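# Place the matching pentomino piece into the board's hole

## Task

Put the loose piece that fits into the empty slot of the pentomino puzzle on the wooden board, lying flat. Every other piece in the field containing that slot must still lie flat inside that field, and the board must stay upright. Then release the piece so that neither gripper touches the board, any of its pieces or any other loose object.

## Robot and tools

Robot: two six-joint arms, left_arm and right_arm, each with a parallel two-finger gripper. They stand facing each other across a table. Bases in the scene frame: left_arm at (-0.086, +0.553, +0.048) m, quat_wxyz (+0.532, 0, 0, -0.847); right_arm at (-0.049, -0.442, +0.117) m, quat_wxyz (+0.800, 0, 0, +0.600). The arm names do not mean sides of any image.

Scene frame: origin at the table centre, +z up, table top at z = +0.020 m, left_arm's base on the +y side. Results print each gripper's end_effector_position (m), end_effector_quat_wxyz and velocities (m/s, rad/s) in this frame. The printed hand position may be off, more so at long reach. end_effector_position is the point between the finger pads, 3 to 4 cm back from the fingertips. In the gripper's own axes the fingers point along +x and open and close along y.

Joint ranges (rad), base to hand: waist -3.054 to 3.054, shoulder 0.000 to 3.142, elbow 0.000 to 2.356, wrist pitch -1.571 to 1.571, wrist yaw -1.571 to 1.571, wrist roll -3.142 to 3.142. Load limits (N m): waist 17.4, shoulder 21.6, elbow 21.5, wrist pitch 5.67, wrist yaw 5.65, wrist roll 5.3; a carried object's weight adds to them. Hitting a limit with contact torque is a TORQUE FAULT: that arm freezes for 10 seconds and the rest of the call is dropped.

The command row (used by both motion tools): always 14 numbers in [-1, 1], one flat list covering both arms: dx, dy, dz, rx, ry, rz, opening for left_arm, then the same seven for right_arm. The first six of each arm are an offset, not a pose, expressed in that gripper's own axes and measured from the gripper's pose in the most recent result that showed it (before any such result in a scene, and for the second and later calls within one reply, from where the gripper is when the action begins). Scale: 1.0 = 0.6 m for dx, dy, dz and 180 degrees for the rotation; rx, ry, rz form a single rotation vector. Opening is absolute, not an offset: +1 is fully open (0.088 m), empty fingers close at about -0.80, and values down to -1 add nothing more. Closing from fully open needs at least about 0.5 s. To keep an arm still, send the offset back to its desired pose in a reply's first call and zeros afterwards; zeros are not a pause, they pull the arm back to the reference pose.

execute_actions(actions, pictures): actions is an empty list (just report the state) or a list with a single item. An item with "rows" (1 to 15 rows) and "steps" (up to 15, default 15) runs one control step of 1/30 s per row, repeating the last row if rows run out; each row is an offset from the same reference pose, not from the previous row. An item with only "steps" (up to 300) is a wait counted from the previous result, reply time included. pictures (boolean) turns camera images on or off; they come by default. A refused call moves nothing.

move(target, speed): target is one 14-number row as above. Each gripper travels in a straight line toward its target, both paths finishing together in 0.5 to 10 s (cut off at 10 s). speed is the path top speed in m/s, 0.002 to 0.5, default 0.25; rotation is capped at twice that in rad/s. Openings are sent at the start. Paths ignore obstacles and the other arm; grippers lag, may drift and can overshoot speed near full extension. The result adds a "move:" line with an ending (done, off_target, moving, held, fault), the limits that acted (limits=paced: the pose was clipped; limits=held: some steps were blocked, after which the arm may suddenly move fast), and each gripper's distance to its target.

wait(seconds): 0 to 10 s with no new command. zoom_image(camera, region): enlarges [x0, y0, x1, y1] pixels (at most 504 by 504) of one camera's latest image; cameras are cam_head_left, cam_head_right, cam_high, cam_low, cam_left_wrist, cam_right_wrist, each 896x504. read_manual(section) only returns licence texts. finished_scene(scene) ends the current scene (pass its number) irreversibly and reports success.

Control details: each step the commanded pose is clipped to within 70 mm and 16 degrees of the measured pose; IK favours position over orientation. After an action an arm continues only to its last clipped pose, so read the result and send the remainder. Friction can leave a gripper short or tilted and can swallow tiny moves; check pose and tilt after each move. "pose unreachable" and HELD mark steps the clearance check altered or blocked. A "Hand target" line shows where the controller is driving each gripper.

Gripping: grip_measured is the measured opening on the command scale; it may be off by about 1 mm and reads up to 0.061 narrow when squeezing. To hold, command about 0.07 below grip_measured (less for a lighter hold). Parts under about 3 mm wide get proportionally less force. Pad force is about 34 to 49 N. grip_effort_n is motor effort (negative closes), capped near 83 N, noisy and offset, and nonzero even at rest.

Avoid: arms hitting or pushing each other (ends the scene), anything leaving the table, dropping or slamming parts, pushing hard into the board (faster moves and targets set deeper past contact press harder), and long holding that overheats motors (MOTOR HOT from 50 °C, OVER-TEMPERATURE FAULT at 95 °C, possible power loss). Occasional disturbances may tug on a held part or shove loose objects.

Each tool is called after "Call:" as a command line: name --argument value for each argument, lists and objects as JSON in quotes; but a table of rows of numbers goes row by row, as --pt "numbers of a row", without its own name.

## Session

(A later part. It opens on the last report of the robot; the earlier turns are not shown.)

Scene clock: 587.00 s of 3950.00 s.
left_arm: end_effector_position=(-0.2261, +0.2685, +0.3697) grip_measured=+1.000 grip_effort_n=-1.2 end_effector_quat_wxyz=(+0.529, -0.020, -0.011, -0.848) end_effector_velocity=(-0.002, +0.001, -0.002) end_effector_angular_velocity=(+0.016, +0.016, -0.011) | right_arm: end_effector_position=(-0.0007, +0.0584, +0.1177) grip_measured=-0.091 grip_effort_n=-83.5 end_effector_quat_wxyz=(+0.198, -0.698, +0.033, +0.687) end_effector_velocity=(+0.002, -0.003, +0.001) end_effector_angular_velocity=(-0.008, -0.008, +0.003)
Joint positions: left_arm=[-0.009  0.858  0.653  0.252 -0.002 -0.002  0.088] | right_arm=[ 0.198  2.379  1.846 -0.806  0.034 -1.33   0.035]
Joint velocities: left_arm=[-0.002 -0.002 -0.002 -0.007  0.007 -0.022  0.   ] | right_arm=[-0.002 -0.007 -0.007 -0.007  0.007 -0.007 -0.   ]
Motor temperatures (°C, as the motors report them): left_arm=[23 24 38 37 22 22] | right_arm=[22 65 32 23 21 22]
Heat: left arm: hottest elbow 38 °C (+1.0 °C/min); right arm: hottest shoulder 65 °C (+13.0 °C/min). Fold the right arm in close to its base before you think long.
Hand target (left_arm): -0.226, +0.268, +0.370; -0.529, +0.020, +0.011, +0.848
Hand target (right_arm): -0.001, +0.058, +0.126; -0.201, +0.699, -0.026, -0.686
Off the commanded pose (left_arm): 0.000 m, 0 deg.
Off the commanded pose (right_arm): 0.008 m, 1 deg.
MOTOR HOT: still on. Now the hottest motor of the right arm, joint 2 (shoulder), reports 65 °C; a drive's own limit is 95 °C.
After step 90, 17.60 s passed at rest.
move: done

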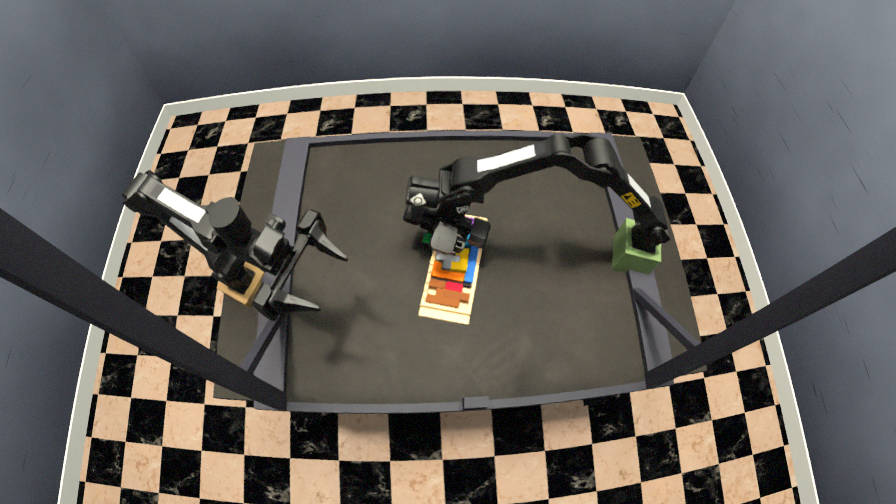

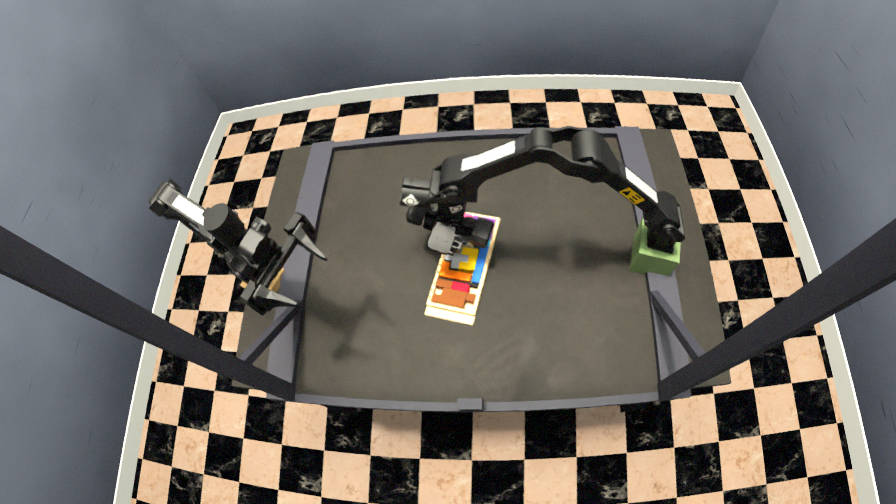

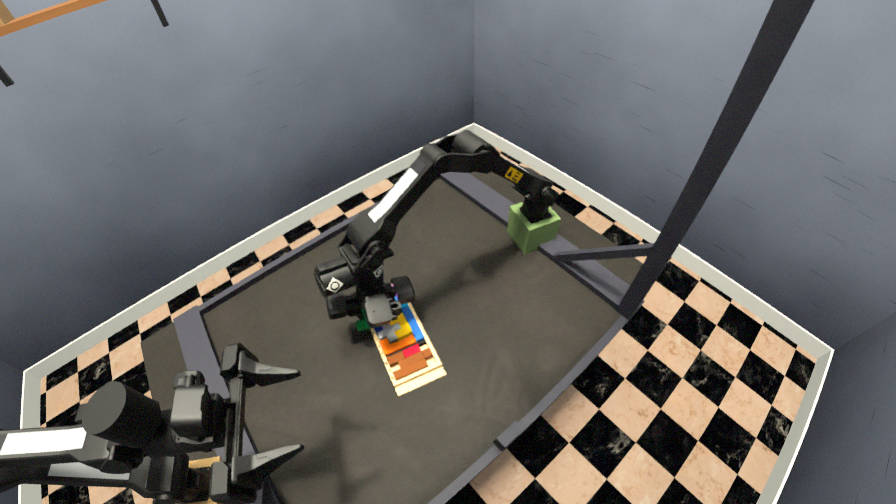

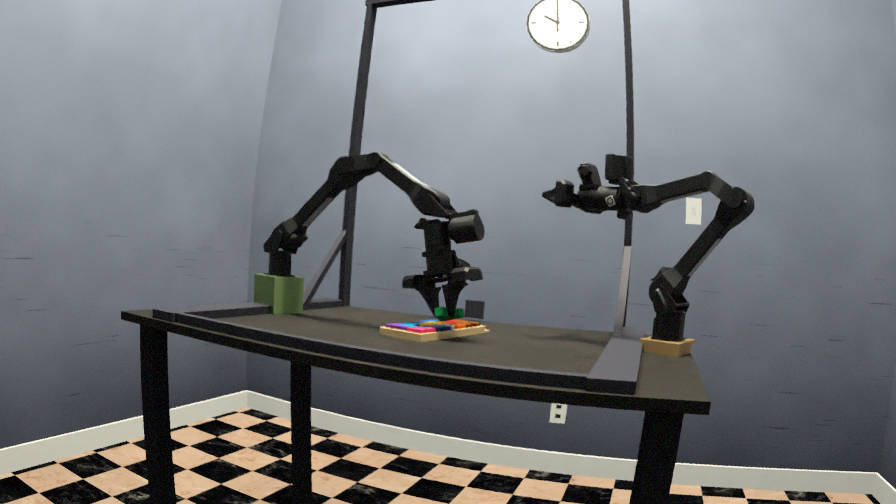

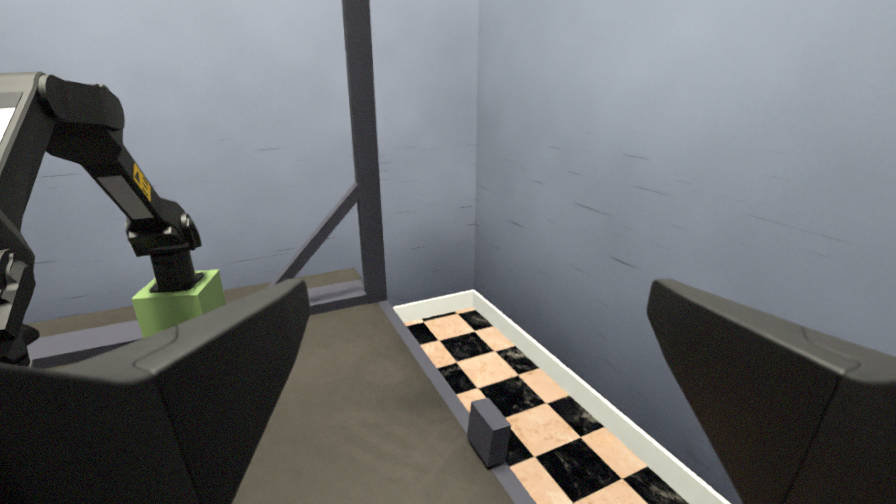

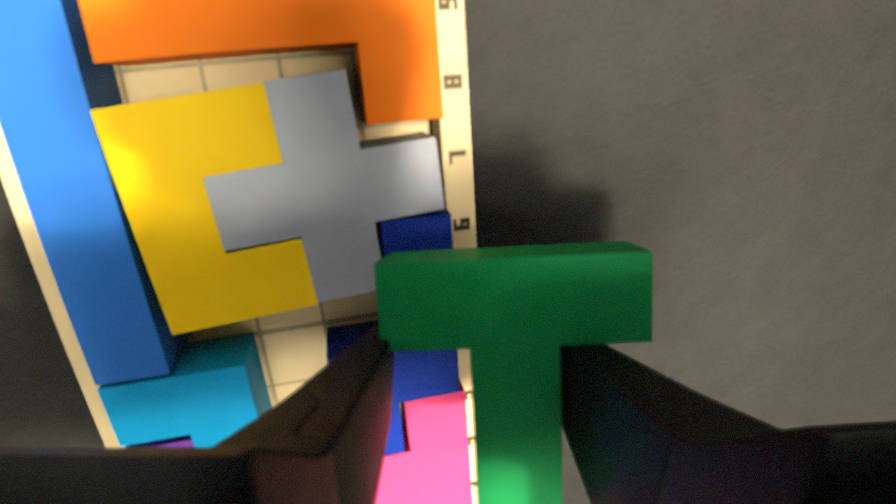

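Call:
move --target '[0,0,0,0,0,0,1,-0.01,0.085,-0.01,-0.045,0,0.07,-0.25]' --speed 0.07

Scene clock: 600.27 s of 3950.00 s.
left_arm: end_effector_position=(-0.2261, +0.2685, +0.3697) grip_measured=+1.000 grip_effort_n=-1.2 end_effector_quat_wxyz=(+0.529, -0.020, -0.011, -0.848) end_effector_velocity=(+0.002, -0.001, +0.002) end_effector_angular_velocity=(-0.009, -0.002, +0.020) | right_arm: end_effector_position=(-0.0097, +0.0100, +0.1073) grip_measured=-0.091 grip_effort_n=-83.5 end_effector_quat_wxyz=(-0.073, +0.704, -0.064, -0.703) end_effector_velocity=(-0.002, -0.003, -0.001) end_effector_angular_velocity=(-0.010, +0.023, +0.020)
Joint positions: left_arm=[-0.009  0.858  0.653  0.252 -0.002 -0.002  0.088] | right_arm=[ 0.198  2.378  1.826 -1.006  0.001 -1.461  0.035]
Joint velocities: left_arm=[-0.002  0.002  0.002  0.007 -0.022  0.007  0.   ] | right_arm=[-0.002 -0.002 -0.007 -0.007 -0.022 -0.022 -0.   ]
Motor temperatures (°C, as the motors report them): left_arm=[23 24 38 37 22 22] | right_arm=[22 66 32 23 21 22]
Heat: left arm: hottest elbow 38 °C (+0.0 °C/min); right arm: hottest shoulder 66 °C (+15.1 °C/min). Fold the right arm in close to its base before you think long.
Hand target (left_arm): -0.226, +0.268, +0.370; -0.529, +0.020, +0.011, +0.848
Hand target (right_arm): -0.011, +0.008, +0.112; -0.072, +0.703, -0.061, -0.705
Off the commanded pose (left_arm): 0.000 m, 0 deg.
Off the commanded pose (right_arm): 0.005 m, 1 deg.
MOTOR HOT: still on. Now the hottest motor of the right arm, joint 2 (shoulder), reports 66 °C; a drive's own limit is 95 °C.
After step 90, 8.10 s passed at rest.
move: done

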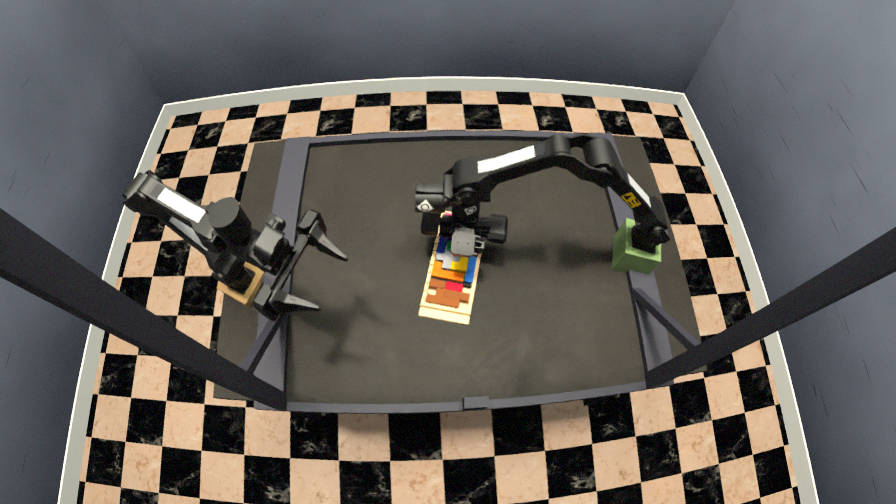

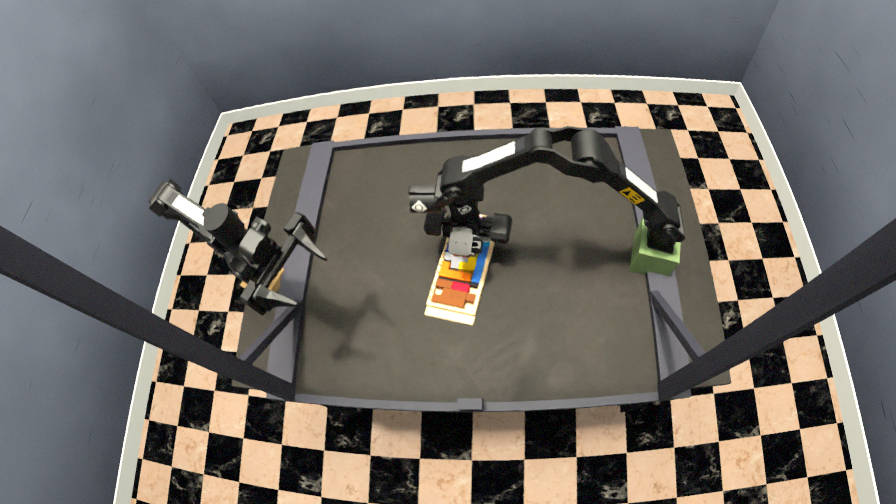

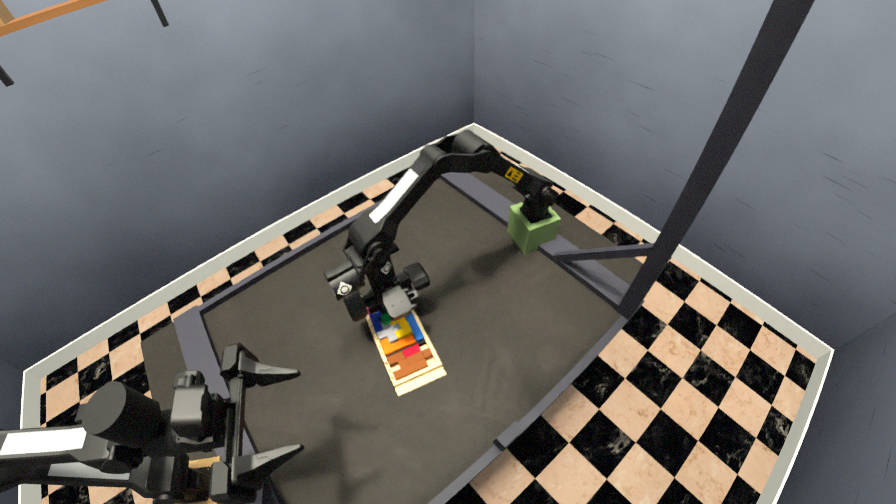

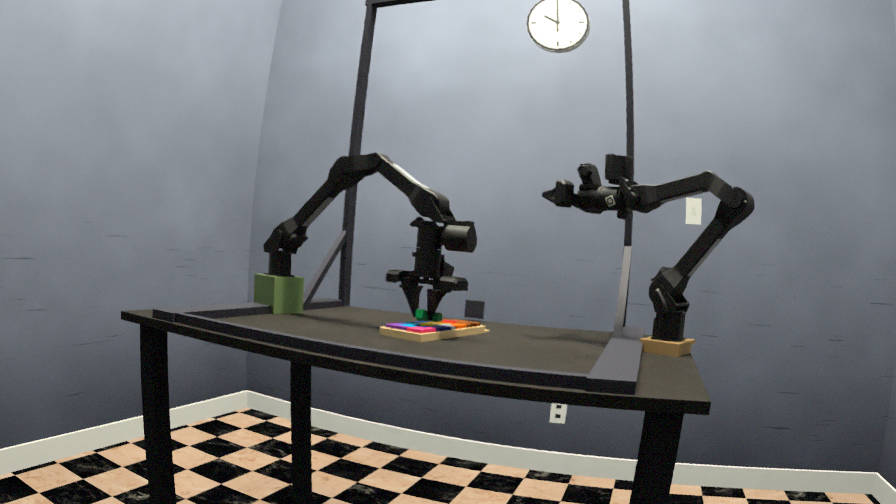

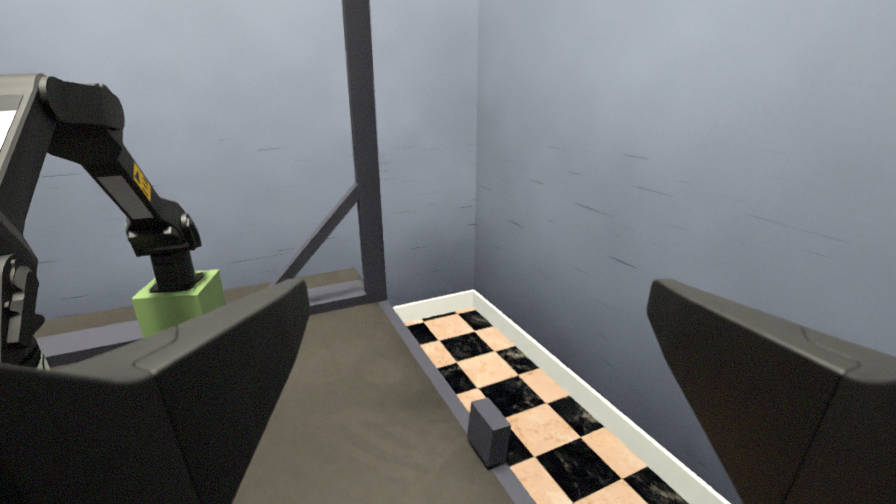

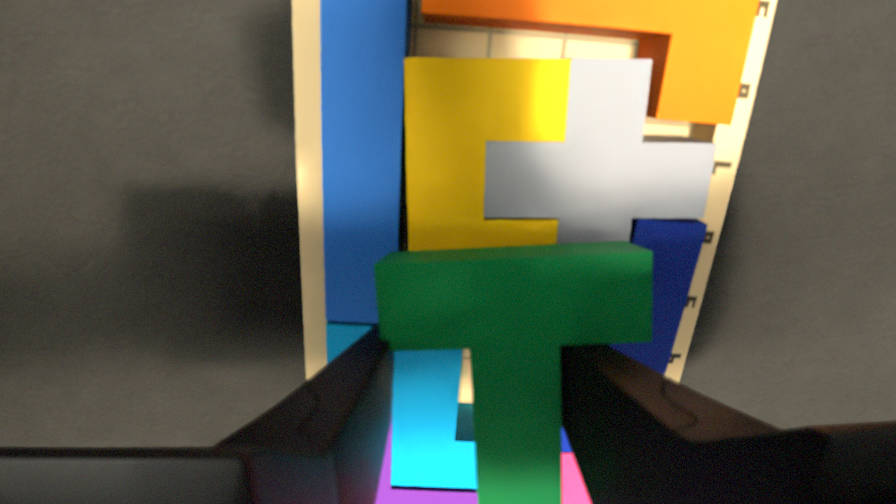

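Call:
move --target '[0,0,0,0,0,0,1,0.012,-0.007,-0.012,0,0,0,-0.25]' --speed 0.04

Scene clock: 610.50 s of 3950.00 s.
left_arm: end_effector_position=(-0.2261, +0.2685, +0.3697) grip_measured=+1.000 grip_effort_n=-1.2 end_effector_quat_wxyz=(+0.529, -0.020, -0.011, -0.848) end_effector_velocity=(+0.002, -0.001, -0.002) end_effector_angular_velocity=(+0.004, -0.009, +0.020) | right_arm: end_effector_position=(-0.0037, +0.0104, +0.1040) grip_measured=-0.091 grip_effort_n=-83.5 end_effector_quat_wxyz=(-0.074, +0.704, -0.064, -0.703) end_effector_velocity=(-0.000, -0.003, -0.002) end_effector_angular_velocity=(-0.011, +0.008, +0.020)
Joint positions: left_arm=[-0.009  0.858  0.653  0.252 -0.002 -0.002  0.088] | right_arm=[ 0.185  2.385  1.825 -0.997  0.001 -1.475  0.035]
Joint velocities: left_arm=[-0.002 -0.002 -0.002 -0.007 -0.022  0.007  0.   ] | right_arm=[-0.002  0.002 -0.002 -0.007 -0.007 -0.022 -0.   ]
Motor temperatures (°C, as the motors report them): left_arm=[23 24 38 37 22 22] | right_arm=[22 65 31 23 21 22]
Heat: left arm: hottest elbow 38 °C (+0.0 °C/min); right arm: hottest shoulder 65 °C (+9.1 °C/min). Fold the right arm in close to its base before you think long.
Hand target (left_arm): -0.226, +0.268, +0.370; -0.529, +0.020, +0.011, +0.848
Hand target (right_arm): -0.002, +0.013, +0.100; -0.073, +0.704, -0.064, -0.703
Off the commanded pose (left_arm): 0.000 m, 0 deg.
Off the commanded pose (right_arm): 0.005 m, 0 deg.
MOTOR HOT: still on. Now the hottest motor of the right arm, joint 2 (shoulder), reports 65 °C; a drive's own limit is 95 °C.
After step 90, 6.43 s passed at rest.
move: done

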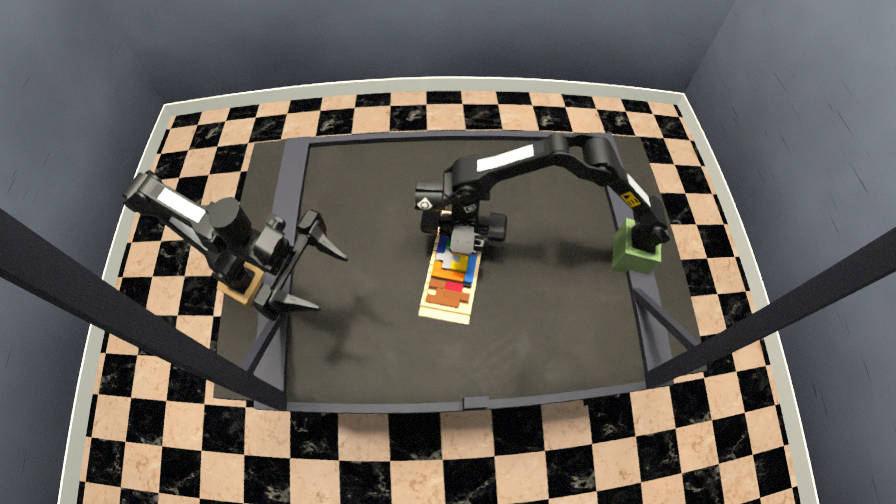

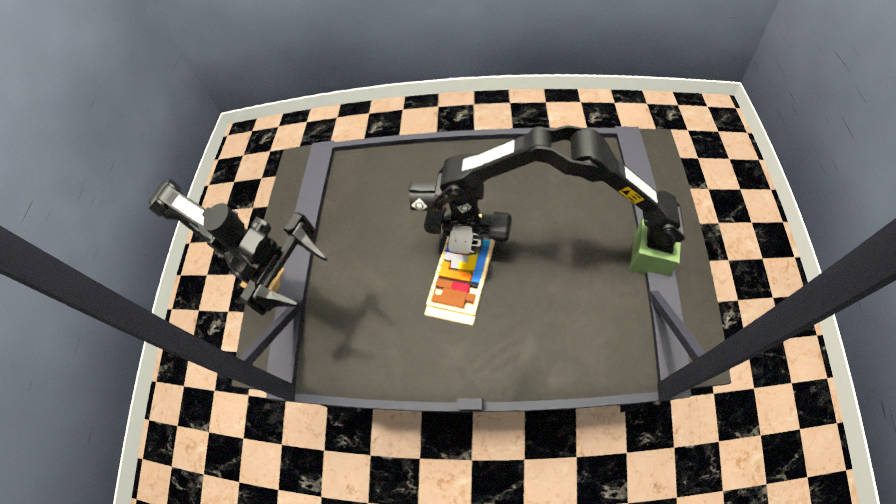

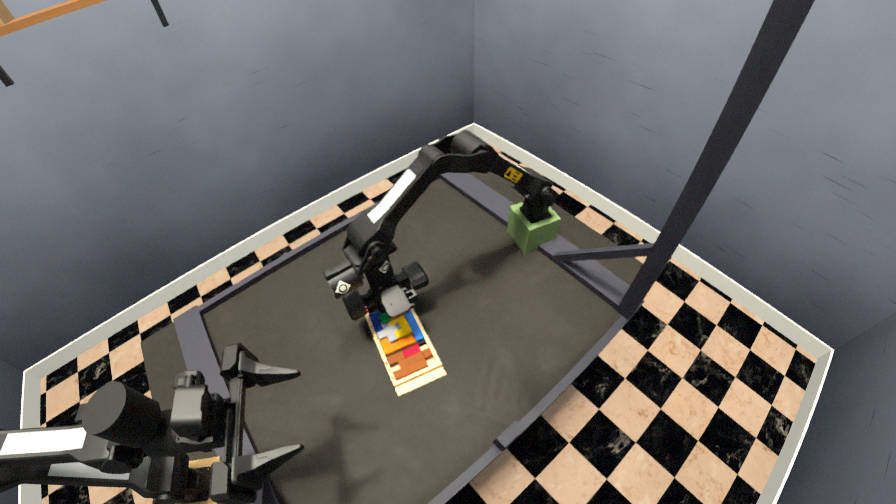

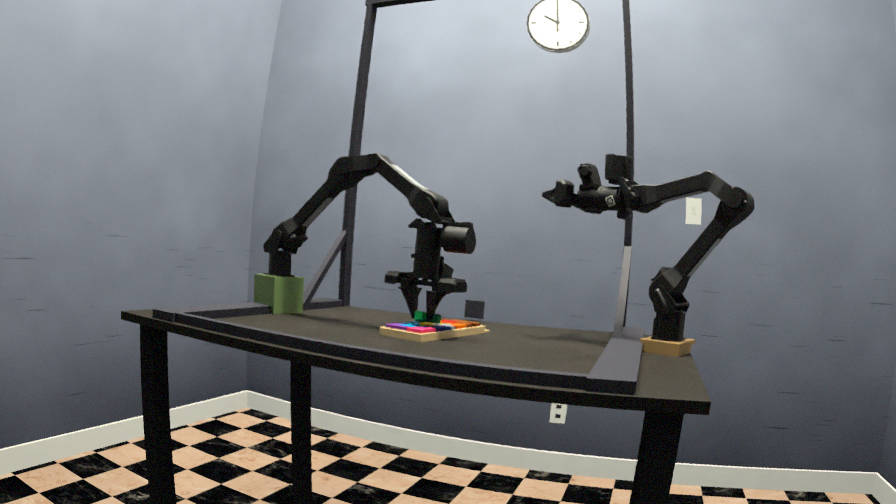

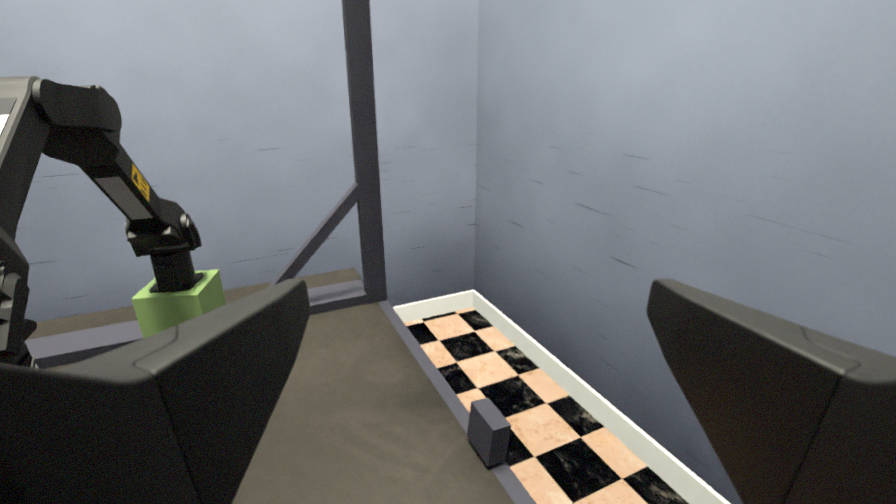

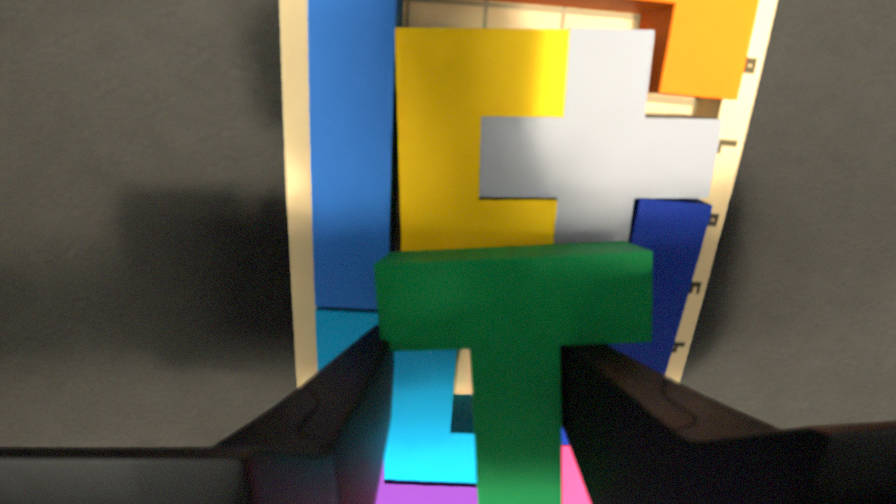

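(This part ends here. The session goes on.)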